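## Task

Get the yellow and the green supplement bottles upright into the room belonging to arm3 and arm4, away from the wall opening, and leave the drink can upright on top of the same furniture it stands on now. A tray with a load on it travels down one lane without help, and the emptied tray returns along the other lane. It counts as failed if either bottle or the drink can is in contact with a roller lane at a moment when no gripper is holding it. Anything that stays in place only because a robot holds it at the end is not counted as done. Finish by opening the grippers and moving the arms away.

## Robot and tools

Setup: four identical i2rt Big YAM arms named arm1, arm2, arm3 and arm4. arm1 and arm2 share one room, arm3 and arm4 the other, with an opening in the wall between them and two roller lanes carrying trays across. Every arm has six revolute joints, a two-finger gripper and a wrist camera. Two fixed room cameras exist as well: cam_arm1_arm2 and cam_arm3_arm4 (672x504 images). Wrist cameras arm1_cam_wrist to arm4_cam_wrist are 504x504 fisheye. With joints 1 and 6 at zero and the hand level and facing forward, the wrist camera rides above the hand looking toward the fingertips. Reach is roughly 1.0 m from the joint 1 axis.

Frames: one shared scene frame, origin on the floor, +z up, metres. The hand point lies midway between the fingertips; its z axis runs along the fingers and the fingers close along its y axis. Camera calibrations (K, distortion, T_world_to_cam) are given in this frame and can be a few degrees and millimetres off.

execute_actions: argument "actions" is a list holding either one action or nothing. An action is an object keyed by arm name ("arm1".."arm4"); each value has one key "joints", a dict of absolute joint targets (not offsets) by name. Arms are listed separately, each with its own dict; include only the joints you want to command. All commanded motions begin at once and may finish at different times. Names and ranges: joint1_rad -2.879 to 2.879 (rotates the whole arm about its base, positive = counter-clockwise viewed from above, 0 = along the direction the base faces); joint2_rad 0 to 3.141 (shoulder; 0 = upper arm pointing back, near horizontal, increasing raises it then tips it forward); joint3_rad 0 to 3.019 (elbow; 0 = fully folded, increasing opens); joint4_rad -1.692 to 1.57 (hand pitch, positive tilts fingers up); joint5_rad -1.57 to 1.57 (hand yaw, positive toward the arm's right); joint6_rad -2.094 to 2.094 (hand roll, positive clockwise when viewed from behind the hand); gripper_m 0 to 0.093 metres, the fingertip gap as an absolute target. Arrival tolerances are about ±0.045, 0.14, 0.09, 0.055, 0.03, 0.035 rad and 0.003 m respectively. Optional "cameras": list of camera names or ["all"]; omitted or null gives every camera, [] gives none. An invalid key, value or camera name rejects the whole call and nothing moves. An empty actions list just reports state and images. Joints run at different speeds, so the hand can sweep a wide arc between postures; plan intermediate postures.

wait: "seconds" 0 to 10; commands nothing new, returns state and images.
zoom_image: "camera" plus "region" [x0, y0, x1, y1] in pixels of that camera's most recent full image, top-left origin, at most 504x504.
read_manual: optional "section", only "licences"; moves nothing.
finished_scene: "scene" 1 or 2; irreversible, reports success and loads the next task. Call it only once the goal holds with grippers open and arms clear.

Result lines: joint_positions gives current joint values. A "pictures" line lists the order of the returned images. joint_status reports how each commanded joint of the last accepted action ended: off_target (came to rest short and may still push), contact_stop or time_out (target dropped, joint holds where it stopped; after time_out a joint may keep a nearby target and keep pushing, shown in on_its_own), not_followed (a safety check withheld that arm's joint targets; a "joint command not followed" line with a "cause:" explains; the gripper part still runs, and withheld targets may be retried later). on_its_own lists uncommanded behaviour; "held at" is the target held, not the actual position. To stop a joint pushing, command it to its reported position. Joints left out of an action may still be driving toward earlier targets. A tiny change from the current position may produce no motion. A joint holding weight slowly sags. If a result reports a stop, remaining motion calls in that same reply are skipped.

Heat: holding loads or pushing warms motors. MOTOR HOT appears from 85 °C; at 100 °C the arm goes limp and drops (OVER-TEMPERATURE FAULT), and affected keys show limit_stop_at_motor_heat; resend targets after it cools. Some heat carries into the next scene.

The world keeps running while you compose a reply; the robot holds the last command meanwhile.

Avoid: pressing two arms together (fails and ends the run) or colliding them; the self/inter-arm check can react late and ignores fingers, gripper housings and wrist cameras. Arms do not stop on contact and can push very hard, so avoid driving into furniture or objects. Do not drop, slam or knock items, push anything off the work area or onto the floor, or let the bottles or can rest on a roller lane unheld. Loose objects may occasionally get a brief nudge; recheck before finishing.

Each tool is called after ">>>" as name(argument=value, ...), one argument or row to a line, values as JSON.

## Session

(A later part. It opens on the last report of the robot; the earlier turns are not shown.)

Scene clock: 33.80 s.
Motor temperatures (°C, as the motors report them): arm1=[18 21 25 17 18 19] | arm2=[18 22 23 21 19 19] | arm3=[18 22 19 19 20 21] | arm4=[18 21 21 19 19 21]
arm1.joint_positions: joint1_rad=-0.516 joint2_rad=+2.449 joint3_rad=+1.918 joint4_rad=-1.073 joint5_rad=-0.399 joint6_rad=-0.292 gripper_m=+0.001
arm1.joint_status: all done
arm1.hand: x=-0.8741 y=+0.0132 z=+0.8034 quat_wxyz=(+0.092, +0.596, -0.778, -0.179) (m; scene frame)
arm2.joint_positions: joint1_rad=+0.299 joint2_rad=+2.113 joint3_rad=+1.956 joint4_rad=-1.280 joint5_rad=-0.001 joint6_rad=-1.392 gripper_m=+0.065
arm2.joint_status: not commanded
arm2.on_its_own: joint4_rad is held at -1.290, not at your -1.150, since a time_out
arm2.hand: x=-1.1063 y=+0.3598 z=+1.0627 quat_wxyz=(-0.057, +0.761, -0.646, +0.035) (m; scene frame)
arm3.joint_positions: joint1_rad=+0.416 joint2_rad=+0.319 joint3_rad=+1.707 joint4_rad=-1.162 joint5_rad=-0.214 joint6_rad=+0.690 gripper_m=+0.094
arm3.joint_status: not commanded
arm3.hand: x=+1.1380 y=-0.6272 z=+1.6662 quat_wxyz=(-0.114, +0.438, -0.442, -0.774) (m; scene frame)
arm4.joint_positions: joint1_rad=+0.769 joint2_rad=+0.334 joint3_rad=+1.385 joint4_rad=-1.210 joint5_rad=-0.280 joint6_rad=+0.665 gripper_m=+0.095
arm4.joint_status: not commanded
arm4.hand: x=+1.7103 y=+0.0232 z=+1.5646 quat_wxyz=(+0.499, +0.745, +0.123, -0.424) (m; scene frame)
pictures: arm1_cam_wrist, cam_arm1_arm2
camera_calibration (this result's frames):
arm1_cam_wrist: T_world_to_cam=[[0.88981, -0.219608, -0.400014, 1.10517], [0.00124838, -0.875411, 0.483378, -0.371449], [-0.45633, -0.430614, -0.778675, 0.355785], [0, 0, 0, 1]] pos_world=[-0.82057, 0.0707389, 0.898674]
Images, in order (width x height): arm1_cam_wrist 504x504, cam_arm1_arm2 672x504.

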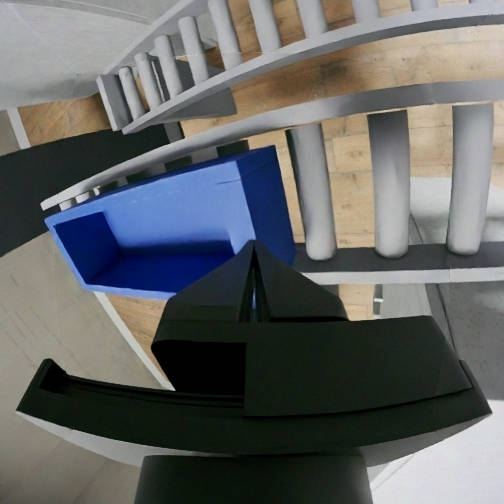

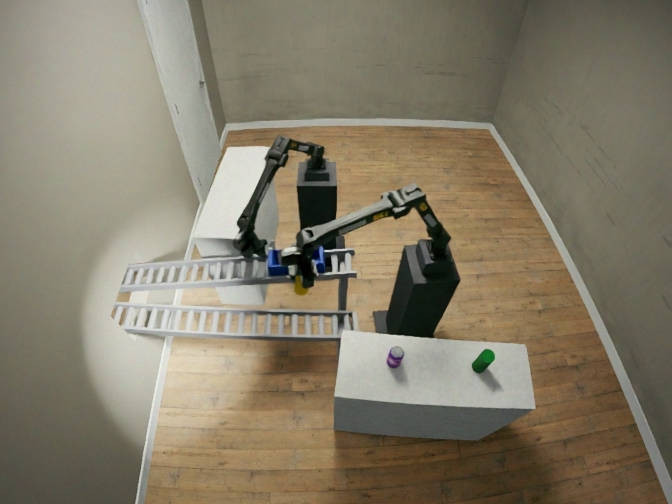

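>>> execute_actions(
  actions=[
    {"arm1":{"joints":{"joint2_rad":2.5,"joint3_rad":1.98,"joint4_rad":-1.03}},"arm2":{"joints":{"joint1_rad":-0.2,"joint2_rad":2.2,"joint3_rad":1.99,"joint4_rad":-1.33}}},
  ],
  cameras=[],
)

>>> execute_actions(
  actions=[
    {"arm2":{"joints":{"joint2_rad":2.42,"joint3_rad":2.03,"joint4_rad":-1.15}}},
  ],
  cameras=["arm2_cam_wrist","cam_arm1_arm2","arm1_cam_wrist"],
)

Scene clock: 36.10 s.
Motor temperatures (°C, as the motors report them): arm1=[18 21 25 17 18 19] | arm2=[18 22 23 21 19 19] | arm3=[18 22 19 19 20 21] | arm4=[18 21 21 19 19 21]
arm1.joint_positions: joint1_rad=-0.516 joint2_rad=+2.505 joint3_rad=+1.944 joint4_rad=-1.043 joint5_rad=-0.399 joint6_rad=-0.292 gripper_m=+0.001
arm1.joint_status: all done
arm1.hand: x=-0.8723 y=+0.0164 z=+0.7745 quat_wxyz=(+0.092, +0.596, -0.778, -0.179) (m; scene frame)
arm2.joint_positions: joint1_rad=-0.199 joint2_rad=+2.234 joint3_rad=+1.956 joint4_rad=-1.318 joint5_rad=+0.000 joint6_rad=-1.392 gripper_m=+0.065
arm2.joint_status: all done
arm2.hand: x=-1.0906 y=+0.0252 z=+0.9843 quat_wxyz=(+0.009, +0.579, -0.815, -0.007) (m; scene frame)
arm3.joint_positions: joint1_rad=+0.416 joint2_rad=+0.319 joint3_rad=+1.707 joint4_rad=-1.162 joint5_rad=-0.214 joint6_rad=+0.690 gripper_m=+0.094
arm3.joint_status: not commanded
arm3.hand: x=+1.1380 y=-0.6272 z=+1.6662 quat_wxyz=(-0.114, +0.438, -0.442, -0.774) (m; scene frame)
arm4.joint_positions: joint1_rad=+0.769 joint2_rad=+0.334 joint3_rad=+1.385 joint4_rad=-1.210 joint5_rad=-0.280 joint6_rad=+0.665 gripper_m=+0.095
arm4.joint_status: not commanded
arm4.hand: x=+1.7103 y=+0.0232 z=+1.5646 quat_wxyz=(+0.499, +0.745, +0.123, -0.424) (m; scene frame)
pictures: none
No camera images: the call's "cameras" was empty. Leave "cameras" out to get every camera's image.

Scene clock: 37.20 s.
Motor temperatures (°C, as the motors report them): arm1=[18 21 25 17 18 19] | arm2=[18 23 24 21 19 19] | arm3=[18 22 19 19 20 21] | arm4=[18 21 21 19 19 21]
arm1.joint_positions: joint1_rad=-0.516 joint2_rad=+2.505 joint3_rad=+1.944 joint4_rad=-1.043 joint5_rad=-0.399 joint6_rad=-0.292 gripper_m=+0.001
arm1.joint_status: not commanded
arm1.hand: x=-0.8723 y=+0.0164 z=+0.7745 quat_wxyz=(+0.092, +0.596, -0.778, -0.179) (m; scene frame)
arm2.joint_positions: joint1_rad=-0.201 joint2_rad=+2.458 joint3_rad=+1.995 joint4_rad=-1.160 joint5_rad=+0.001 joint6_rad=-1.392 gripper_m=+0.065
arm2.joint_status: all done
arm2.hand: x=-1.0733 y=+0.0209 z=+0.8487 quat_wxyz=(+0.019, +0.579, -0.815, -0.016) (m; scene frame)
arm3.joint_positions: joint1_rad=+0.416 joint2_rad=+0.319 joint3_rad=+1.707 joint4_rad=-1.162 joint5_rad=-0.214 joint6_rad=+0.690 gripper_m=+0.094
arm3.joint_status: not commanded
arm3.hand: x=+1.1380 y=-0.6272 z=+1.6662 quat_wxyz=(-0.114, +0.438, -0.442, -0.774) (m; scene frame)
arm4.joint_positions: joint1_rad=+0.769 joint2_rad=+0.334 joint3_rad=+1.385 joint4_rad=-1.210 joint5_rad=-0.280 joint6_rad=+0.665 gripper_m=+0.095
arm4.joint_status: not commanded
arm4.hand: x=+1.7103 y=+0.0232 z=+1.5646 quat_wxyz=(+0.499, +0.745, +0.123, -0.424) (m; scene frame)
pictures: arm1_cam_wrist, arm2_cam_wrist, cam_arm1_arm2
camera_calibration (this result's frames):
arm1_cam_wrist: T_world_to_cam=[[0.88981, -0.219608, -0.400014, 1.09269], [0.00124838, -0.875411, 0.483378, -0.354662], [-0.45633, -0.430614, -0.778675, 0.335454], [0, 0, 0, 1]] pos_world=[-0.818764, 0.0739389, 0.869736]
arm2_cam_wrist: T_world_to_cam=[[0.939127, -0.339524, -0.0525746, 1.06094], [-0.24099, -0.760037, 0.603546, -0.756502], [-0.244877, -0.554136, -0.795593, 0.54925], [0, 0, 0, 1]] pos_world=[-1.04417, 0.0896049, 0.949342]
Images, in order (width x height): arm1_cam_wrist 504x504, arm2_cam_wrist 504x504, cam_arm1_arm2 672x504.

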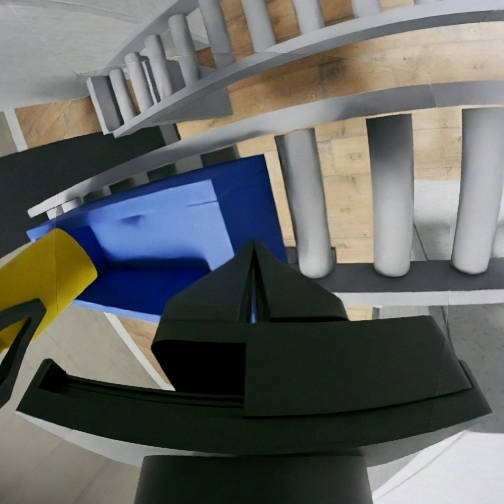

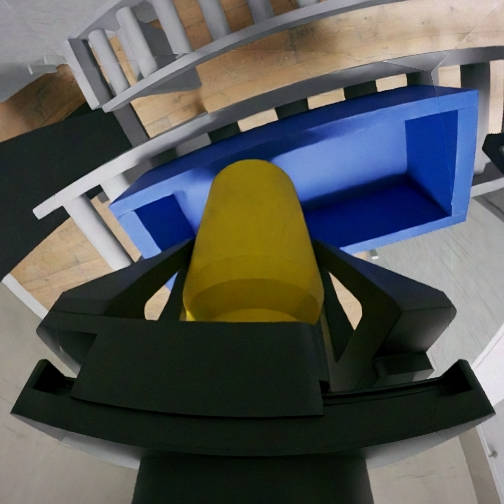

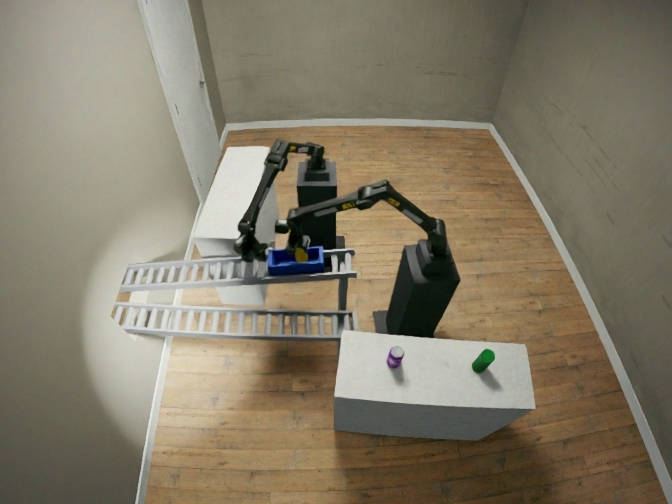

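>>> execute_actions(
  actions=[
    {"arm2":{"joints":{"joint1_rad":-0.17,"joint2_rad":2.47,"joint4_rad":-1.08}}},
  ],
  cameras=[],
)

>>> execute_actions(
  actions=[
    {"arm2":{"joints":{"gripper_m":0.093}}},
  ],
  cameras=[],
)

>>> execute_actions(
  actions=[
    {"arm2":{"joints":{"joint2_rad":2.15,"joint3_rad":1.99,"joint4_rad":-1.38}}},
  ],
  cameras=["arm2_cam_wrist","cam_arm1_arm2"],
)

Scene clock: 38.57 s.
Motor temperatures (°C, as the motors report them): arm1=[18 21 25 17 18 19] | arm2=[18 23 24 21 19 19] | arm3=[18 22 19 19 20 21] | arm4=[18 21 21 19 19 21]
arm1.joint_positions: joint1_rad=-0.516 joint2_rad=+2.505 joint3_rad=+1.944 joint4_rad=-1.043 joint5_rad=-0.399 joint6_rad=-0.292 gripper_m=+0.001
arm1.joint_status: not commanded
arm1.hand: x=-0.8723 y=+0.0164 z=+0.7745 quat_wxyz=(+0.092, +0.596, -0.778, -0.179) (m; scene frame)
arm2.joint_positions: joint1_rad=-0.177 joint2_rad=+2.461 joint3_rad=+1.995 joint4_rad=-1.091 joint5_rad=+0.003 joint6_rad=-1.394 gripper_m=+0.065
arm2.joint_status: all done
arm2.hand: x=-1.0550 y=+0.0346 z=+0.8460 quat_wxyz=(-0.003, +0.589, -0.808, +0.008) (m; scene frame)
arm3.joint_positions: joint1_rad=+0.416 joint2_rad=+0.319 joint3_rad=+1.707 joint4_rad=-1.162 joint5_rad=-0.214 joint6_rad=+0.690 gripper_m=+0.094
arm3.joint_status: not commanded
arm3.hand: x=+1.1380 y=-0.6272 z=+1.6662 quat_wxyz=(-0.114, +0.438, -0.442, -0.774) (m; scene frame)
arm4.joint_positions: joint1_rad=+0.769 joint2_rad=+0.334 joint3_rad=+1.385 joint4_rad=-1.210 joint5_rad=-0.280 joint6_rad=+0.665 gripper_m=+0.095
arm4.joint_status: not commanded
arm4.hand: x=+1.7103 y=+0.0232 z=+1.5646 quat_wxyz=(+0.499, +0.745, +0.123, -0.424) (m; scene frame)
pictures: none
No camera images: the call's "cameras" was empty. Leave "cameras" out to get every camera's image.

Scene clock: 39.27 s.
Motor temperatures (°C, as the motors report them): arm1=[18 21 25 17 18 19] | arm2=[18 23 24 21 19 19] | arm3=[18 22 19 19 20 21] | arm4=[18 21 21 19 19 21]
arm1.joint_positions: joint1_rad=-0.516 joint2_rad=+2.505 joint3_rad=+1.944 joint4_rad=-1.042 joint5_rad=-0.399 joint6_rad=-0.292 gripper_m=+0.001
arm1.joint_status: not commanded
arm1.hand: x=-0.8721 y=+0.0164 z=+0.7744 quat_wxyz=(+0.091, +0.596, -0.778, -0.179) (m; scene frame)
arm2.joint_positions: joint1_rad=-0.177 joint2_rad=+2.462 joint3_rad=+1.995 joint4_rad=-1.090 joint5_rad=+0.003 joint6_rad=-1.394 gripper_m=+0.093
arm2.joint_status: all done
arm2.hand: x=-1.0548 y=+0.0347 z=+0.8458 quat_wxyz=(-0.004, +0.589, -0.808, +0.008) (m; scene frame)
arm3.joint_positions: joint1_rad=+0.416 joint2_rad=+0.319 joint3_rad=+1.707 joint4_rad=-1.162 joint5_rad=-0.214 joint6_rad=+0.690 gripper_m=+0.094
arm3.joint_status: not commanded
arm3.hand: x=+1.1380 y=-0.6272 z=+1.6662 quat_wxyz=(-0.114, +0.438, -0.442, -0.774) (m; scene frame)
arm4.joint_positions: joint1_rad=+0.769 joint2_rad=+0.334 joint3_rad=+1.385 joint4_rad=-1.210 joint5_rad=-0.280 joint6_rad=+0.665 gripper_m=+0.095
arm4.joint_status: not commanded
arm4.hand: x=+1.7103 y=+0.0232 z=+1.5646 quat_wxyz=(+0.499, +0.745, +0.123, -0.424) (m; scene frame)
pictures: none
No camera images: the call's "cameras" was empty. Leave "cameras" out to get every camera's image.

Scene clock: 40.90 s.
Motor temperatures (°C, as the motors report them): arm1=[18 21 26 17 18 19] | arm2=[18 23 24 21 19 19] | arm3=[18 22 19 19 20 21] | arm4=[18 21 21 19 19 21]
arm1.joint_positions: joint1_rad=-0.518 joint2_rad=+2.505 joint3_rad=+1.944 joint4_rad=-1.041 joint5_rad=-0.397 joint6_rad=-0.292 gripper_m=+0.001
arm1.joint_status: not commanded
arm1.hand: x=-0.8711 y=+0.0162 z=+0.7743 quat_wxyz=(+0.091, +0.596, -0.778, -0.179) (m; scene frame)
arm2.joint_positions: joint1_rad=-0.177 joint2_rad=+2.151 joint3_rad=+1.976 joint4_rad=-1.368 joint5_rad=+0.003 joint6_rad=-1.394 gripper_m=+0.093
arm2.joint_status: all done
arm2.hand: x=-1.0890 y=+0.0399 z=+1.0451 quat_wxyz=(-0.009, +0.589, -0.808, +0.012) (m; scene frame)
arm3.joint_positions: joint1_rad=+0.416 joint2_rad=+0.319 joint3_rad=+1.707 joint4_rad=-1.162 joint5_rad=-0.214 joint6_rad=+0.690 gripper_m=+0.094
arm3.joint_status: not commanded
arm3.hand: x=+1.1380 y=-0.6272 z=+1.6662 quat_wxyz=(-0.114, +0.438, -0.442, -0.774) (m; scene frame)
arm4.joint_positions: joint1_rad=+0.769 joint2_rad=+0.334 joint3_rad=+1.385 joint4_rad=-1.210 joint5_rad=-0.280 joint6_rad=+0.665 gripper_m=+0.095
arm4.joint_status: not commanded
arm4.hand: x=+1.7103 y=+0.0232 z=+1.5646 quat_wxyz=(+0.499, +0.745, +0.123, -0.424) (m; scene frame)
pictures: arm2_cam_wrist, cam_arm1_arm2
camera_calibration (this result's frames):
arm2_cam_wrist: T_world_to_cam=[[0.948615, -0.315324, 0.026453, 1.01921], [-0.268616, -0.758263, 0.59404, -0.884608], [-0.167257, -0.570621, -0.804, 0.806173], [0, 0, 0, 1]] pos_world=[-1.06962, 0.110637, 1.14669]
Images, in order (width x height): arm2_cam_wrist 504x504, cam_arm1_arm2 672x504.

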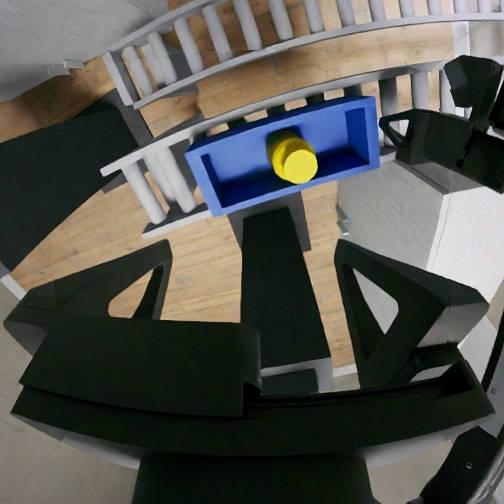

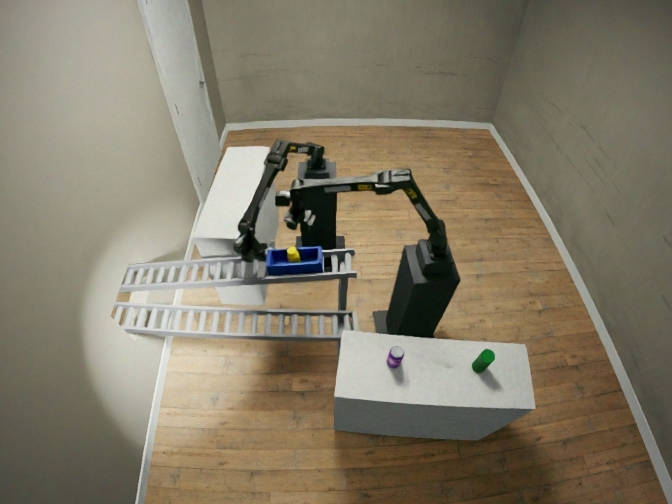

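>>> execute_actions(
  actions=[
    {"arm2":{"joints":{"joint1_rad":1.78,"joint2_rad":1.95,"joint3_rad":1.5,"joint4_rad":-1.1,"joint6_rad":0}}},
  ],
  cameras=["arm2_cam_wrist"],
)

Scene clock: 43.40 s.
Motor temperatures (°C, as the motors report them): arm1=[18 22 26 17 18 19] | arm2=[18 23 24 21 19 19] | arm3=[18 22 19 19 20 21] | arm4=[18 21 21 19 19 21]
arm1.joint_positions: joint1_rad=-0.518 joint2_rad=+2.505 joint3_rad=+1.944 joint4_rad=-1.041 joint5_rad=-0.397 joint6_rad=-0.292 gripper_m=+0.001
arm1.joint_status: not commanded
arm1.hand: x=-0.8711 y=+0.0162 z=+0.7743 quat_wxyz=(+0.091, +0.596, -0.778, -0.179) (m; scene frame)
arm2.joint_positions: joint1_rad=+1.785 joint2_rad=+1.965 joint3_rad=+1.508 joint4_rad=-1.103 joint5_rad=+0.001 joint6_rad=-0.009 gripper_m=+0.093
arm2.joint_status: all done
arm2.hand: x=-1.8977 y=+0.6870 z=+0.9838 quat_wxyz=(-0.003, +0.795, -0.607, -0.002) (m; scene frame)
arm3.joint_positions: joint1_rad=+0.416 joint2_rad=+0.319 joint3_rad=+1.707 joint4_rad=-1.162 joint5_rad=-0.214 joint6_rad=+0.690 gripper_m=+0.094
arm3.joint_status: not commanded
arm3.hand: x=+1.1380 y=-0.6272 z=+1.6662 quat_wxyz=(-0.114, +0.438, -0.442, -0.774) (m; scene frame)
arm4.joint_positions: joint1_rad=+0.769 joint2_rad=+0.334 joint3_rad=+1.385 joint4_rad=-1.210 joint5_rad=-0.280 joint6_rad=+0.665 gripper_m=+0.095
arm4.joint_status: not commanded
arm4.hand: x=+1.7103 y=+0.0232 z=+1.5646 quat_wxyz=(+0.499, +0.745, +0.123, -0.424) (m; scene frame)
pictures: arm2_cam_wrist
camera_calibration (this result's frames):
arm2_cam_wrist: T_world_to_cam=[[0.967339, 0.253478, -0.00186127, 1.66463], [0.206136, -0.782354, 0.587733, 0.348926], [0.147521, -0.568921, -0.809053, 1.59201], [0, 0, 0, 1]] pos_world=[-1.91705, 0.756763, 1.08604]
Images, in order (width x height): arm2_cam_wrist 504x504.

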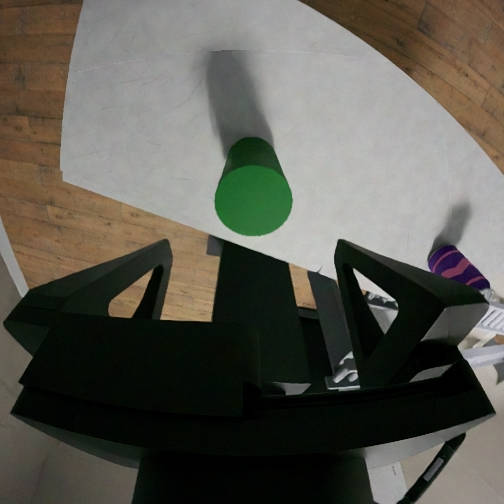

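>>> execute_actions(
  actions=[
    {"arm2":{"joints":{"joint2_rad":2.14,"joint3_rad":1.39,"joint4_rad":-0.82}}},
  ],
  cameras=["arm2_cam_wrist"],
)

>>> execute_actions(
  actions=[
    {"arm2":{"joints":{"gripper_m":0}}},
  ],
  cameras=[],
)

>>> execute_actions(
  actions=[
    {"arm2":{"joints":{"joint2_rad":1.88,"joint3_rad":1.55,"joint4_rad":-1.22}}},
  ],
  cameras=[],
)

>>> execute_actions(
  actions=[
    {"arm2":{"joints":{"joint1_rad":-0.18,"joint2_rad":2.08,"joint3_rad":1.85,"joint4_rad":-1.32}}},
  ],
  cameras=["arm2_cam_wrist","cam_arm1_arm2"],
)

Scene clock: 44.93 s.
Motor temperatures (°C, as the motors report them): arm1=[18 22 26 17 18 19] | arm2=[18 23 23 21 19 19] | arm3=[18 22 19 20 20 21] | arm4=[18 21 21 19 19 21]
arm1.joint_positions: joint1_rad=-0.518 joint2_rad=+2.505 joint3_rad=+1.944 joint4_rad=-1.041 joint5_rad=-0.397 joint6_rad=-0.292 gripper_m=+0.001
arm1.joint_status: not commanded
arm1.hand: x=-0.8711 y=+0.0162 z=+0.7743 quat_wxyz=(+0.091, +0.596, -0.778, -0.179) (m; scene frame)
arm2.joint_positions: joint1_rad=+1.785 joint2_rad=+2.154 joint3_rad=+1.385 joint4_rad=-0.832 joint5_rad=-0.004 joint6_rad=-0.008 gripper_m=+0.093
arm2.joint_status: all done
arm2.hand: x=-1.8926 y=+0.6652 z=+0.8420 quat_wxyz=(+0.012, +0.794, -0.607, +0.013) (m; scene frame)
arm3.joint_positions: joint1_rad=+0.416 joint2_rad=+0.319 joint3_rad=+1.707 joint4_rad=-1.162 joint5_rad=-0.214 joint6_rad=+0.690 gripper_m=+0.094
arm3.joint_status: not commanded
arm3.hand: x=+1.1380 y=-0.6272 z=+1.6662 quat_wxyz=(-0.114, +0.438, -0.442, -0.774) (m; scene frame)
arm4.joint_positions: joint1_rad=+0.769 joint2_rad=+0.334 joint3_rad=+1.385 joint4_rad=-1.210 joint5_rad=-0.280 joint6_rad=+0.665 gripper_m=+0.095
arm4.joint_status: not commanded
arm4.hand: x=+1.7103 y=+0.0232 z=+1.5646 quat_wxyz=(+0.499, +0.745, +0.123, -0.424) (m; scene frame)
pictures: arm2_cam_wrist
camera_calibration (this result's frames):
arm2_cam_wrist: T_world_to_cam=[[0.967679, 0.252082, -0.00713464, 1.67097], [0.201846, -0.757255, 0.621147, 0.361254], [0.151177, -0.602511, -0.783662, 1.47208], [0, 0, 0, 1]] pos_world=[-1.91242, 0.739282, 0.941141]
Images, in order (width x height): arm2_cam_wrist 504x504.

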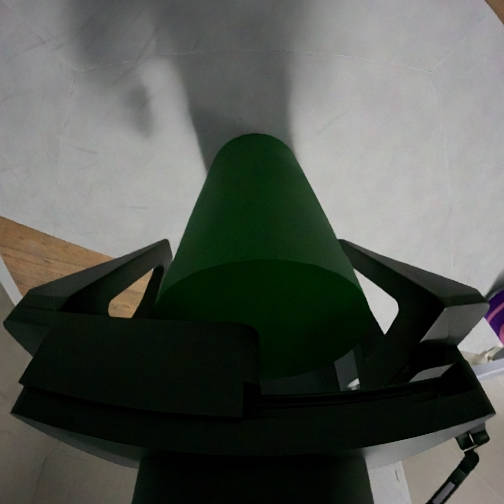

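Scene clock: 45.63 s.
Motor temperatures (°C, as the motors report them): arm1=[18 22 26 17 18 19] | arm2=[18 23 23 21 19 19] | arm3=[18 22 19 20 20 21] | arm4=[18 21 21 19 19 21]
arm1.joint_positions: joint1_rad=-0.518 joint2_rad=+2.505 joint3_rad=+1.944 joint4_rad=-1.041 joint5_rad=-0.397 joint6_rad=-0.292 gripper_m=+0.001
arm1.joint_status: not commanded
arm1.hand: x=-0.8711 y=+0.0162 z=+0.7743 quat_wxyz=(+0.091, +0.596, -0.778, -0.179) (m; scene frame)
arm2.joint_positions: joint1_rad=+1.785 joint2_rad=+2.154 joint3_rad=+1.385 joint4_rad=-0.832 joint5_rad=-0.003 joint6_rad=-0.008 gripper_m=+0.064
arm2.joint_status: gripper_m off_target (ended at +0.064, target +0.000)
arm2.hand: x=-1.8924 y=+0.6654 z=+0.8420 quat_wxyz=(+0.011, +0.794, -0.608, +0.013) (m; scene frame)
arm3.joint_positions: joint1_rad=+0.416 joint2_rad=+0.319 joint3_rad=+1.707 joint4_rad=-1.162 joint5_rad=-0.214 joint6_rad=+0.690 gripper_m=+0.094
arm3.joint_status: not commanded
arm3.hand: x=+1.1380 y=-0.6272 z=+1.6662 quat_wxyz=(-0.114, +0.438, -0.442, -0.774) (m; scene frame)
arm4.joint_positions: joint1_rad=+0.769 joint2_rad=+0.334 joint3_rad=+1.385 joint4_rad=-1.210 joint5_rad=-0.280 joint6_rad=+0.665 gripper_m=+0.095
arm4.joint_status: not commanded
arm4.hand: x=+1.7103 y=+0.0232 z=+1.5646 quat_wxyz=(+0.499, +0.745, +0.123, -0.424) (m; scene frame)
pictures: none
No camera images: the call's "cameras" was empty. Leave "cameras" out to get every camera's image.

Scene clock: 47.00 s.
Motor temperatures (°C, as the motors report them): arm1=[18 22 26 17 18 19] | arm2=[18 23 24 21 19 19] | arm3=[18 22 19 20 20 21] | arm4=[18 21 21 19 19 21]
arm1.joint_positions: joint1_rad=-0.518 joint2_rad=+2.505 joint3_rad=+1.944 joint4_rad=-1.041 joint5_rad=-0.397 joint6_rad=-0.292 gripper_m=+0.001
arm1.joint_status: not commanded
arm1.hand: x=-0.8711 y=+0.0162 z=+0.7743 quat_wxyz=(+0.091, +0.596, -0.778, -0.179) (m; scene frame)
arm2.joint_positions: joint1_rad=+1.785 joint2_rad=+1.894 joint3_rad=+1.524 joint4_rad=-1.209 joint5_rad=-0.003 joint6_rad=-0.008 gripper_m=+0.064
arm2.joint_status: all done
arm2.hand: x=-1.8944 y=+0.6725 z=+1.0282 quat_wxyz=(+0.004, +0.794, -0.608, +0.004) (m; scene frame)
arm3.joint_positions: joint1_rad=+0.416 joint2_rad=+0.319 joint3_rad=+1.707 joint4_rad=-1.162 joint5_rad=-0.214 joint6_rad=+0.690 gripper_m=+0.094
arm3.joint_status: not commanded
arm3.hand: x=+1.1380 y=-0.6272 z=+1.6662 quat_wxyz=(-0.114, +0.438, -0.442, -0.774) (m; scene frame)
arm4.joint_positions: joint1_rad=+0.769 joint2_rad=+0.334 joint3_rad=+1.385 joint4_rad=-1.210 joint5_rad=-0.280 joint6_rad=+0.665 gripper_m=+0.095
arm4.joint_status: not commanded
arm4.hand: x=+1.7103 y=+0.0232 z=+1.5646 quat_wxyz=(+0.499, +0.745, +0.123, -0.424) (m; scene frame)
pictures: none
No camera images: the call's "cameras" was empty. Leave "cameras" out to get every camera's image.

Scene clock: 49.33 s.
Motor temperatures (°C, as the motors report them): arm1=[18 22 26 17 18 19] | arm2=[18 23 24 21 19 19] | arm3=[18 22 19 20 20 21] | arm4=[18 21 22 19 19 21]
arm1.joint_positions: joint1_rad=-0.518 joint2_rad=+2.505 joint3_rad=+1.944 joint4_rad=-1.041 joint5_rad=-0.397 joint6_rad=-0.292 gripper_m=+0.001
arm1.joint_status: not commanded
arm1.hand: x=-0.8711 y=+0.0162 z=+0.7743 quat_wxyz=(+0.091, +0.596, -0.778, -0.179) (m; scene frame)
arm2.joint_positions: joint1_rad=-0.182 joint2_rad=+2.117 joint3_rad=+1.816 joint4_rad=-1.308 joint5_rad=+0.002 joint6_rad=-0.007 gripper_m=+0.064
arm2.joint_status: all done
arm2.hand: x=-1.1264 y=+0.0419 z=+1.0076 quat_wxyz=(+0.018, -0.066, -0.998, +0.001) (m; scene frame)
arm3.joint_positions: joint1_rad=+0.416 joint2_rad=+0.319 joint3_rad=+1.707 joint4_rad=-1.162 joint5_rad=-0.214 joint6_rad=+0.690 gripper_m=+0.094
arm3.joint_status: not commanded
arm3.hand: x=+1.1380 y=-0.6272 z=+1.6662 quat_wxyz=(-0.114, +0.438, -0.442, -0.774) (m; scene frame)
arm4.joint_positions: joint1_rad=+0.769 joint2_rad=+0.334 joint3_rad=+1.385 joint4_rad=-1.210 joint5_rad=-0.280 joint6_rad=+0.665 gripper_m=+0.095
arm4.joint_status: not commanded
arm4.hand: x=+1.7103 y=+0.0232 z=+1.5646 quat_wxyz=(+0.499, +0.745, +0.123, -0.424) (m; scene frame)
pictures: arm2_cam_wrist, cam_arm1_arm2
camera_calibration (this result's frames):
arm2_cam_wrist: T_world_to_cam=[[-0.142093, -0.989852, 0.00139496, -0.118804], [-0.774472, 0.112052, 0.622605, -1.5059], [-0.616444, 0.0873873, -0.782535, 0.215735], [0, 0, 0, 1]] pos_world=[-1.05017, 0.0322892, 1.10657]
Images, in order (width x height): arm2_cam_wrist 504x504, cam_arm1_arm2 672x504.

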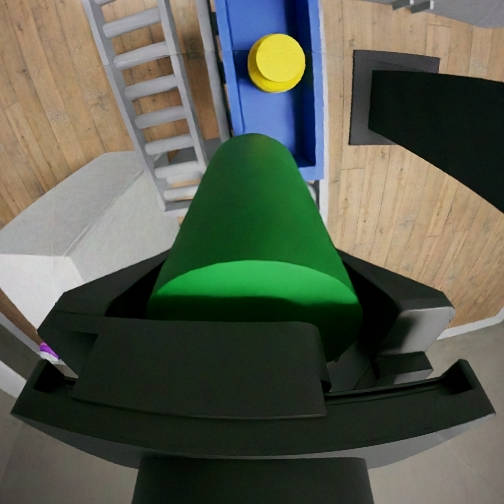

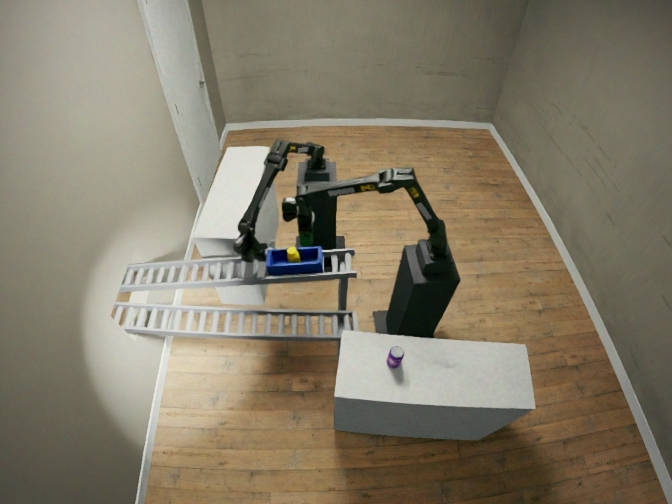

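>>> execute_actions(
  actions=[
    {"arm2":{"joints":{"joint1_rad":-0.21,"joint2_rad":2.27,"joint3_rad":1.73,"joint4_rad":-0.96}}},
  ],
  cameras=["arm2_cam_wrist","arm1_cam_wrist"],
)

Scene clock: 50.77 s.
Motor temperatures (°C, as the motors report them): arm1=[18 22 26 17 19 19] | arm2=[18 23 24 21 19 19] | arm3=[18 22 19 20 20 21] | arm4=[18 21 22 19 19 21]
arm1.joint_positions: joint1_rad=-0.518 joint2_rad=+2.505 joint3_rad=+1.944 joint4_rad=-1.041 joint5_rad=-0.397 joint6_rad=-0.292 gripper_m=+0.001
arm1.joint_status: not commanded
arm1.hand: x=-0.8709 y=+0.0161 z=+0.7743 quat_wxyz=(+0.090, +0.595, -0.778, -0.179) (m; scene frame)
arm2.joint_positions: joint1_rad=-0.211 joint2_rad=+2.307 joint3_rad=+1.719 joint4_rad=-0.974 joint5_rad=+0.000 joint6_rad=-0.005 gripper_m=+0.064
arm2.joint_status: all done
arm2.hand: x=-1.1144 y=+0.0206 z=+0.8558 quat_wxyz=(-0.006, -0.082, -0.997, +0.002) (m; scene frame)
arm3.joint_positions: joint1_rad=+0.416 joint2_rad=+0.319 joint3_rad=+1.707 joint4_rad=-1.162 joint5_rad=-0.214 joint6_rad=+0.690 gripper_m=+0.094
arm3.joint_status: not commanded
arm3.hand: x=+1.1380 y=-0.6272 z=+1.6662 quat_wxyz=(-0.114, +0.438, -0.442, -0.774) (m; scene frame)
arm4.joint_positions: joint1_rad=+0.769 joint2_rad=+0.334 joint3_rad=+1.385 joint4_rad=-1.210 joint5_rad=-0.280 joint6_rad=+0.665 gripper_m=+0.095
arm4.joint_status: not commanded
arm4.hand: x=+1.7103 y=+0.0232 z=+1.5646 quat_wxyz=(+0.499, +0.745, +0.123, -0.424) (m; scene frame)
pictures: arm1_cam_wrist, arm2_cam_wrist
camera_calibration (this result's frames):
arm1_cam_wrist: T_world_to_cam=[[0.890594, -0.220845, -0.397581, 1.09009], [-0.00133976, -0.875459, 0.483291, -0.35707], [-0.454798, -0.429883, -0.779974, 0.33815], [0, 0, 0, 1]] pos_world=[-0.817513, 0.0735055, 0.869714]
arm2_cam_wrist: T_world_to_cam=[[-0.172504, -0.985009, -0.000377733, -0.170458], [-0.79947, 0.139786, 0.584216, -1.39523], [-0.575405, 0.101081, -0.811598, 0.176486], [0, 0, 0, 1]] pos_world=[-1.0433, 0.00929226, 0.958287]
Images, in order (width x height): arm1_cam_wrist 504x504, arm2_cam_wrist 504x504.

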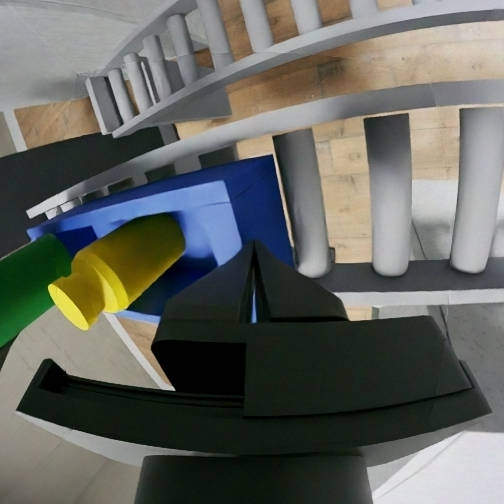

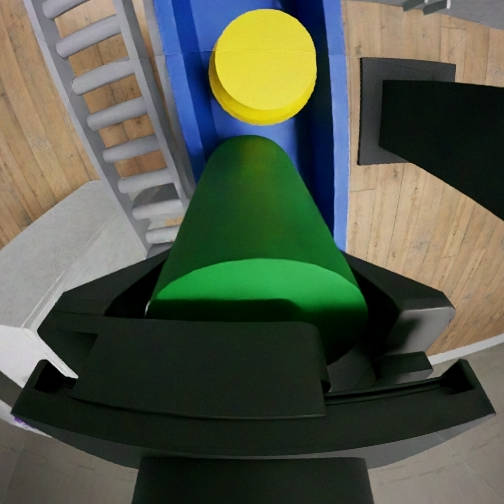

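Release, lift, then free the tray.

>>> execute_actions(
  actions=[
    {"arm2":{"joints":{"gripper_m":0.093}}},
  ],
  cameras=[],
)

>>> execute_actions(
  actions=[
    {"arm2":{"joints":{"joint2_rad":1.9,"joint3_rad":1.75,"joint4_rad":-1.4}}},
  ],
  cameras=["cam_arm1_arm2"],
)

>>> execute_actions(
  actions=[
    {"arm1":{"joints":{"joint1_rad":-1.0,"joint2_rad":2.0,"joint3_rad":1.9,"joint4_rad":-1.3}}},
  ],
  cameras=[],
)

>>> wait(
  seconds=6,
)

Scene clock: 52.13 s.
Motor temperatures (°C, as the motors report them): arm1=[18 22 27 17 19 19] | arm2=[18 23 24 21 19 19] | arm3=[18 22 19 20 20 21] | arm4=[18 21 22 19 19 21]
arm1.joint_positions: joint1_rad=-0.520 joint2_rad=+2.505 joint3_rad=+1.944 joint4_rad=-1.039 joint5_rad=-0.396 joint6_rad=-0.293 gripper_m=+0.001
arm1.joint_status: not commanded
arm1.hand: x=-0.8695 y=+0.0159 z=+0.7742 quat_wxyz=(+0.089, +0.595, -0.778, -0.179) (m; scene frame)
arm2.joint_positions: joint1_rad=-0.211 joint2_rad=+2.296 joint3_rad=+1.719 joint4_rad=-0.973 joint5_rad=+0.001 joint6_rad=-0.005 gripper_m=+0.093
arm2.joint_status: all done
arm2.hand: x=-1.1120 y=+0.0200 z=+0.8622 quat_wxyz=(-0.011, -0.082, -0.997, +0.003) (m; scene frame)
arm3.joint_positions: joint1_rad=+0.416 joint2_rad=+0.319 joint3_rad=+1.707 joint4_rad=-1.162 joint5_rad=-0.214 joint6_rad=+0.690 gripper_m=+0.094
arm3.joint_status: not commanded
arm3.hand: x=+1.1380 y=-0.6272 z=+1.6662 quat_wxyz=(-0.114, +0.438, -0.442, -0.774) (m; scene frame)
arm4.joint_positions: joint1_rad=+0.769 joint2_rad=+0.334 joint3_rad=+1.385 joint4_rad=-1.210 joint5_rad=-0.280 joint6_rad=+0.665 gripper_m=+0.095
arm4.joint_status: not commanded
arm4.hand: x=+1.7103 y=+0.0232 z=+1.5646 quat_wxyz=(+0.499, +0.745, +0.123, -0.424) (m; scene frame)
pictures: none
No camera images: the call's "cameras" was empty. Leave "cameras" out to get every camera's image.

Scene clock: 53.73 s.
Motor temperatures (°C, as the motors report them): arm1=[18 22 27 17 19 19] | arm2=[18 23 24 21 19 19] | arm3=[18 22 19 20 20 21] | arm4=[18 21 22 19 19 21]
arm1.joint_positions: joint1_rad=-0.520 joint2_rad=+2.505 joint3_rad=+1.944 joint4_rad=-1.039 joint5_rad=-0.396 joint6_rad=-0.293 gripper_m=+0.001
arm1.joint_status: not commanded
arm1.hand: x=-0.8691 y=+0.0157 z=+0.7742 quat_wxyz=(+0.089, +0.595, -0.779, -0.179) (m; scene frame)
arm2.joint_positions: joint1_rad=-0.211 joint2_rad=+1.902 joint3_rad=+1.730 joint4_rad=-1.388 joint5_rad=+0.001 joint6_rad=-0.005 gripper_m=+0.093
arm2.joint_status: all done
arm2.hand: x=-1.1726 y=+0.0311 z=+1.1028 quat_wxyz=(-0.006, -0.082, -0.997, +0.003) (m; scene frame)
arm3.joint_positions: joint1_rad=+0.416 joint2_rad=+0.319 joint3_rad=+1.707 joint4_rad=-1.162 joint5_rad=-0.214 joint6_rad=+0.690 gripper_m=+0.094
arm3.joint_status: not commanded
arm3.hand: x=+1.1380 y=-0.6272 z=+1.6662 quat_wxyz=(-0.114, +0.438, -0.442, -0.774) (m; scene frame)
arm4.joint_positions: joint1_rad=+0.769 joint2_rad=+0.334 joint3_rad=+1.385 joint4_rad=-1.210 joint5_rad=-0.280 joint6_rad=+0.665 gripper_m=+0.095
arm4.joint_status: not commanded
arm4.hand: x=+1.7103 y=+0.0232 z=+1.5646 quat_wxyz=(+0.499, +0.745, +0.123, -0.424) (m; scene frame)
pictures: cam_arm1_arm2
Images, in order (width x height): cam_arm1_arm2 672x504.

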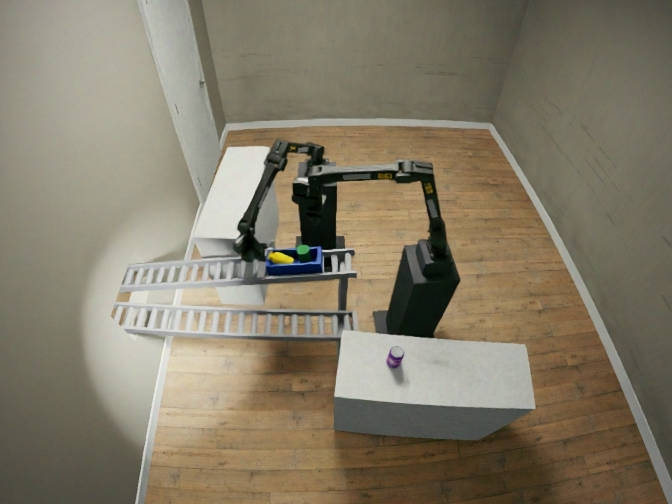

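Scene clock: 55.60 s.
Motor temperatures (°C, as the motors report them): arm1=[18 22 27 17 19 19] | arm2=[18 23 24 21 19 19] | arm3=[18 22 19 20 20 21] | arm4=[18 21 22 19 19 21]
arm1.joint_positions: joint1_rad=-1.000 joint2_rad=+2.022 joint3_rad=+1.889 joint4_rad=-1.287 joint5_rad=-0.398 joint6_rad=-0.293 gripper_m=+0.001
arm1.joint_status: all done
arm1.hand: x=-0.6344 y=-0.2018 z=+1.0696 quat_wxyz=(-0.044, +0.408, -0.889, -0.204) (m; scene frame)
arm2.joint_positions: joint1_rad=-0.211 joint2_rad=+1.902 joint3_rad=+1.730 joint4_rad=-1.388 joint5_rad=+0.001 joint6_rad=-0.005 gripper_m=+0.093
arm2.joint_status: not commanded
arm2.hand: x=-1.1726 y=+0.0311 z=+1.1028 quat_wxyz=(-0.006, -0.082, -0.997, +0.003) (m; scene frame)
arm3.joint_positions: joint1_rad=+0.416 joint2_rad=+0.319 joint3_rad=+1.707 joint4_rad=-1.162 joint5_rad=-0.214 joint6_rad=+0.690 gripper_m=+0.094
arm3.joint_status: not commanded
arm3.hand: x=+1.1380 y=-0.6272 z=+1.6662 quat_wxyz=(-0.114, +0.438, -0.442, -0.774) (m; scene frame)
arm4.joint_positions: joint1_rad=+0.769 joint2_rad=+0.334 joint3_rad=+1.385 joint4_rad=-1.210 joint5_rad=-0.280 joint6_rad=+0.665 gripper_m=+0.095
arm4.joint_status: not commanded
arm4.hand: x=+1.7103 y=+0.0232 z=+1.5646 quat_wxyz=(+0.499, +0.745, +0.123, -0.424) (m; scene frame)
pictures: none
No camera images: the call's "cameras" was empty. Leave "cameras" out to get every camera's image.

Scene clock: 61.60 s.
Motor temperatures (°C, as the motors report them): arm1=[18 22 27 17 19 19] | arm2=[18 23 24 21 19 19] | arm3=[18 22 19 20 20 21] | arm4=[18 21 22 19 19 21]
arm1.joint_positions: joint1_rad=-1.000 joint2_rad=+2.022 joint3_rad=+1.889 joint4_rad=-1.287 joint5_rad=-0.398 joint6_rad=-0.293 gripper_m=+0.001
arm1.joint_status: all done
arm1.hand: x=-0.6344 y=-0.2018 z=+1.0696 quat_wxyz=(-0.044, +0.408, -0.889, -0.204) (m; scene frame)
arm2.joint_positions: joint1_rad=-0.211 joint2_rad=+1.902 joint3_rad=+1.730 joint4_rad=-1.388 joint5_rad=+0.001 joint6_rad=-0.005 gripper_m=+0.093
arm2.joint_status: not commanded
arm2.hand: x=-1.1726 y=+0.0311 z=+1.1028 quat_wxyz=(-0.006, -0.082, -0.997, +0.003) (m; scene frame)
arm3.joint_positions: joint1_rad=+0.416 joint2_rad=+0.319 joint3_rad=+1.707 joint4_rad=-1.162 joint5_rad=-0.214 joint6_rad=+0.690 gripper_m=+0.094
arm3.joint_status: not commanded
arm3.hand: x=+1.1380 y=-0.6272 z=+1.6662 quat_wxyz=(-0.114, +0.438, -0.442, -0.774) (m; scene frame)
arm4.joint_positions: joint1_rad=+0.769 joint2_rad=+0.334 joint3_rad=+1.385 joint4_rad=-1.210 joint5_rad=-0.280 joint6_rad=+0.665 gripper_m=+0.095
arm4.joint_status: not commanded
arm4.hand: x=+1.7103 y=+0.0232 z=+1.5646 quat_wxyz=(+0.499, +0.745, +0.123, -0.424) (m; scene frame)
wait: 6.00 s; at rest by 0.27 s
pictures: arm1_cam_wrist, arm2_cam_wrist, arm3_cam_wrist, arm4_cam_wrist, cam_arm1_arm2, cam_arm3_arm4
camera_calibration (this result's frames):
arm1_cam_wrist: T_world_to_cam=[[0.745107, -0.575346, -0.33733, 0.720494], [-0.472541, -0.812345, 0.341761, -0.825037], [-0.47066, -0.0952465, -0.877159, 0.743791], [0, 0, 0, 1]] pos_world=[-0.576636, -0.184838, 1.17743]
arm2_cam_wrist: T_world_to_cam=[[-0.17251, -0.985008, 0.000381637, -0.170864], [-0.799833, 0.140306, 0.583593, -1.58733], [-0.574898, 0.100371, -0.812046, 0.343503], [0, 0, 0, 1]] pos_world=[-1.1016, 0.0199318, 1.20536]
Images, in order (width x height): arm1_cam_wrist 504x504, arm2_cam_wrist 504x504, arm3_cam_wrist 504x504, arm4_cam_wrist 504x504, cam_arm1_arm2 672x504, cam_arm3_arm4 672x504.

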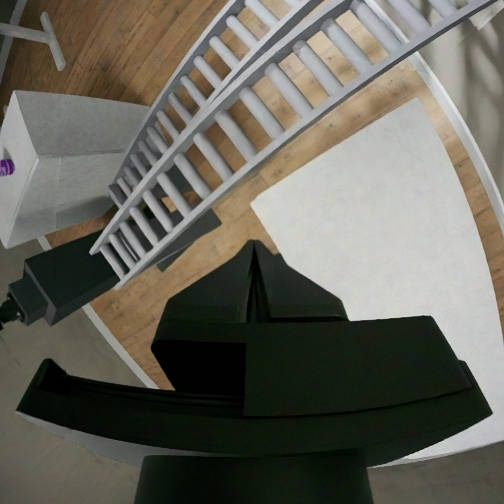

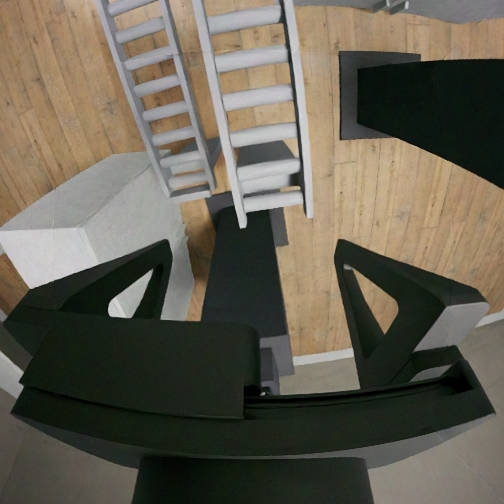

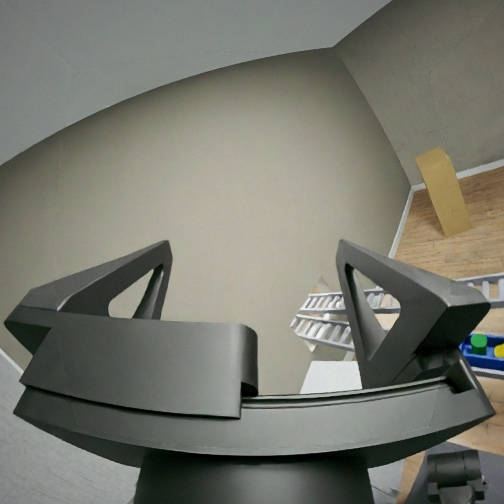

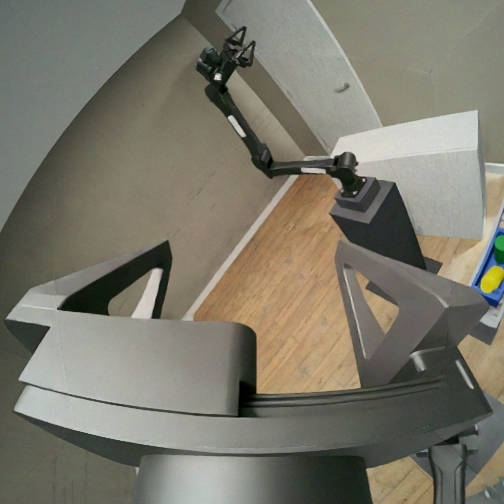

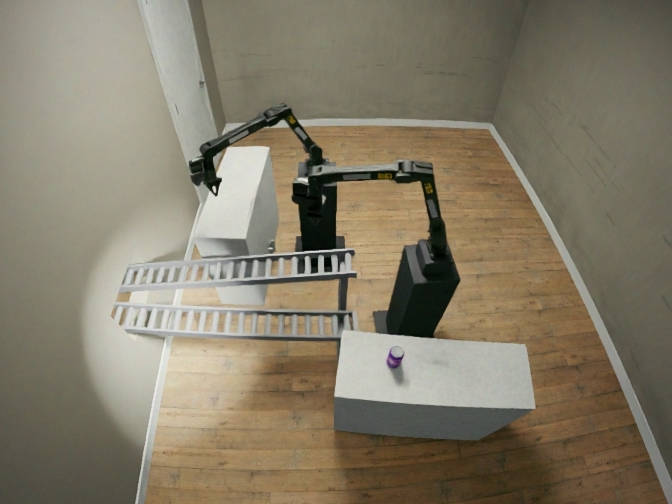

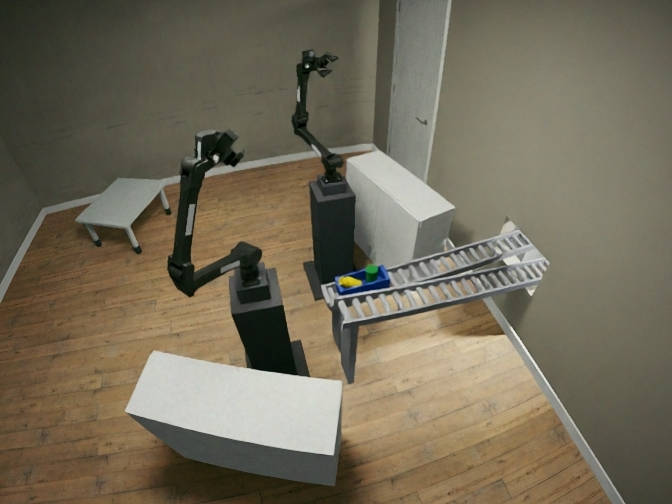

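>>> execute_actions(
  actions=[
    {"arm4":{"joints":{"joint1_rad":0.17,"joint2_rad":2.14,"joint3_rad":1.39,"joint4_rad":-0.82,"joint5_rad":0,"joint6_rad":0}}},
  ],
  cameras=["arm4_cam_wrist","cam_arm3_arm4"],
)

Scene clock: 64.37 s.
Motor temperatures (°C, as the motors report them): arm1=[18 22 27 17 19 19] | arm2=[18 23 24 21 19 19] | arm3=[18 22 19 20 20 21] | arm4=[18 21 22 19 19 21]
arm1.joint_positions: joint1_rad=-1.000 joint2_rad=+2.022 joint3_rad=+1.889 joint4_rad=-1.287 joint5_rad=-0.398 joint6_rad=-0.293 gripper_m=+0.001
arm1.joint_status: not commanded
arm1.hand: x=-0.6344 y=-0.2018 z=+1.0696 quat_wxyz=(-0.044, +0.408, -0.889, -0.204) (m; scene frame)
arm2.joint_positions: joint1_rad=-0.211 joint2_rad=+1.902 joint3_rad=+1.730 joint4_rad=-1.388 joint5_rad=+0.001 joint6_rad=-0.005 gripper_m=+0.093
arm2.joint_status: not commanded
arm2.hand: x=-1.1726 y=+0.0311 z=+1.1028 quat_wxyz=(-0.006, -0.082, -0.997, +0.003) (m; scene frame)
arm3.joint_positions: joint1_rad=+0.416 joint2_rad=+0.319 joint3_rad=+1.707 joint4_rad=-1.162 joint5_rad=-0.214 joint6_rad=+0.690 gripper_m=+0.094
arm3.joint_status: not commanded
arm3.hand: x=+1.1380 y=-0.6272 z=+1.6662 quat_wxyz=(-0.114, +0.438, -0.442, -0.774) (m; scene frame)
arm4.joint_positions: joint1_rad=+0.173 joint2_rad=+2.147 joint3_rad=+1.385 joint4_rad=-0.823 joint5_rad=-0.001 joint6_rad=+0.013 gripper_m=+0.095
arm4.joint_status: all done
arm4.hand: x=+1.2016 y=+0.0461 z=+0.8592 quat_wxyz=(+0.003, +0.998, +0.069, +0.002) (m; scene frame)
pictures: arm4_cam_wrist, cam_arm3_arm4
camera_calibration (this result's frames):
arm4_cam_wrist: T_world_to_cam=[[-0.142206, 0.98981, -0.00725944, 0.130613], [0.794097, 0.11846, 0.596135, -1.46932], [0.590921, 0.0790094, -0.802851, 0.10362], [0, 0, 0, 1]] pos_world=[1.12412, 0.0365866, 0.960051]
Images, in order (width x height): arm4_cam_wrist 504x504, cam_arm3_arm4 672x504.

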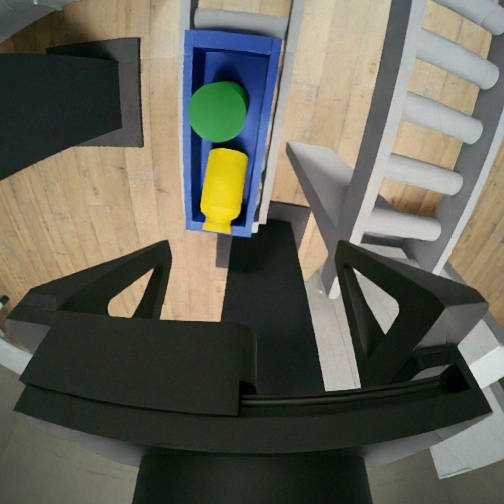

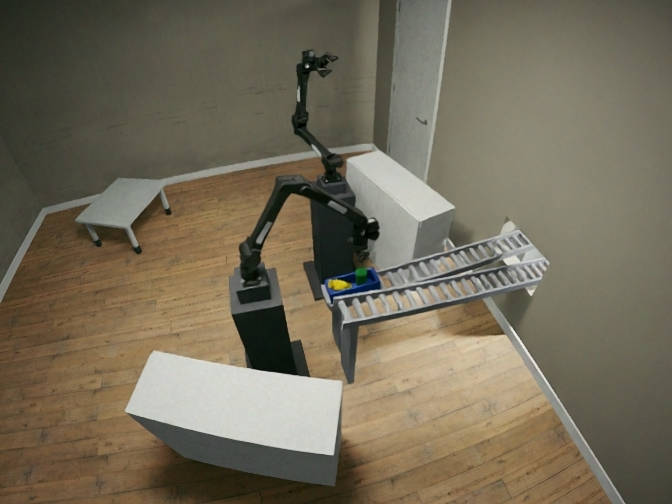

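>>> execute_actions(
  actions=[
    {"arm4":{"joints":{"joint1_rad":0.257,"joint2_rad":2.5,"joint3_rad":1.33,"joint4_rad":-0.4,"joint6_rad":0.22,"gripper_m":0.082}}},
  ],
  cameras=["arm4_cam_wrist"],
)

Scene clock: 66.33 s.
Motor temperatures (°C, as the motors report them): arm1=[18 23 27 17 19 19] | arm2=[18 23 25 21 19 19] | arm3=[18 22 19 20 20 21] | arm4=[18 22 22 19 19 21]
arm1.joint_positions: joint1_rad=-1.000 joint2_rad=+2.022 joint3_rad=+1.889 joint4_rad=-1.287 joint5_rad=-0.398 joint6_rad=-0.293 gripper_m=+0.001
arm1.joint_status: not commanded
arm1.hand: x=-0.6344 y=-0.2018 z=+1.0696 quat_wxyz=(-0.044, +0.408, -0.889, -0.204) (m; scene frame)
arm2.joint_positions: joint1_rad=-0.211 joint2_rad=+1.902 joint3_rad=+1.730 joint4_rad=-1.388 joint5_rad=+0.001 joint6_rad=-0.005 gripper_m=+0.093
arm2.joint_status: not commanded
arm2.hand: x=-1.1726 y=+0.0311 z=+1.1028 quat_wxyz=(-0.006, -0.082, -0.997, +0.003) (m; scene frame)
arm3.joint_positions: joint1_rad=+0.416 joint2_rad=+0.319 joint3_rad=+1.707 joint4_rad=-1.162 joint5_rad=-0.214 joint6_rad=+0.690 gripper_m=+0.094
arm3.joint_status: not commanded
arm3.hand: x=+1.1380 y=-0.6272 z=+1.6662 quat_wxyz=(-0.114, +0.438, -0.442, -0.774) (m; scene frame)
arm4.joint_positions: joint1_rad=+0.265 joint2_rad=+2.516 joint3_rad=+1.314 joint4_rad=-0.408 joint5_rad=-0.001 joint6_rad=+0.207 gripper_m=+0.082
arm4.joint_status: all done
arm4.hand: x=+1.2687 y=+0.0090 z=+0.6523 quat_wxyz=(-0.001, +1.000, +0.018, +0.014) (m; scene frame)
pictures: arm4_cam_wrist
camera_calibration (this result's frames):
arm4_cam_wrist: T_world_to_cam=[[-0.0412281, 0.99915, -0.000290546, 0.0426106], [0.787422, 0.0326705, 0.615548, -1.39831], [0.615034, 0.0251491, -0.788099, -0.138873], [0, 0, 0, 1]] pos_world=[1.18822, 0.0066015, 0.751291]
Images, in order (width x height): arm4_cam_wrist 504x504.

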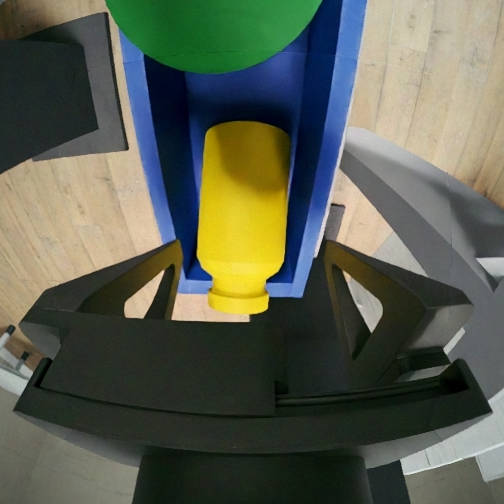

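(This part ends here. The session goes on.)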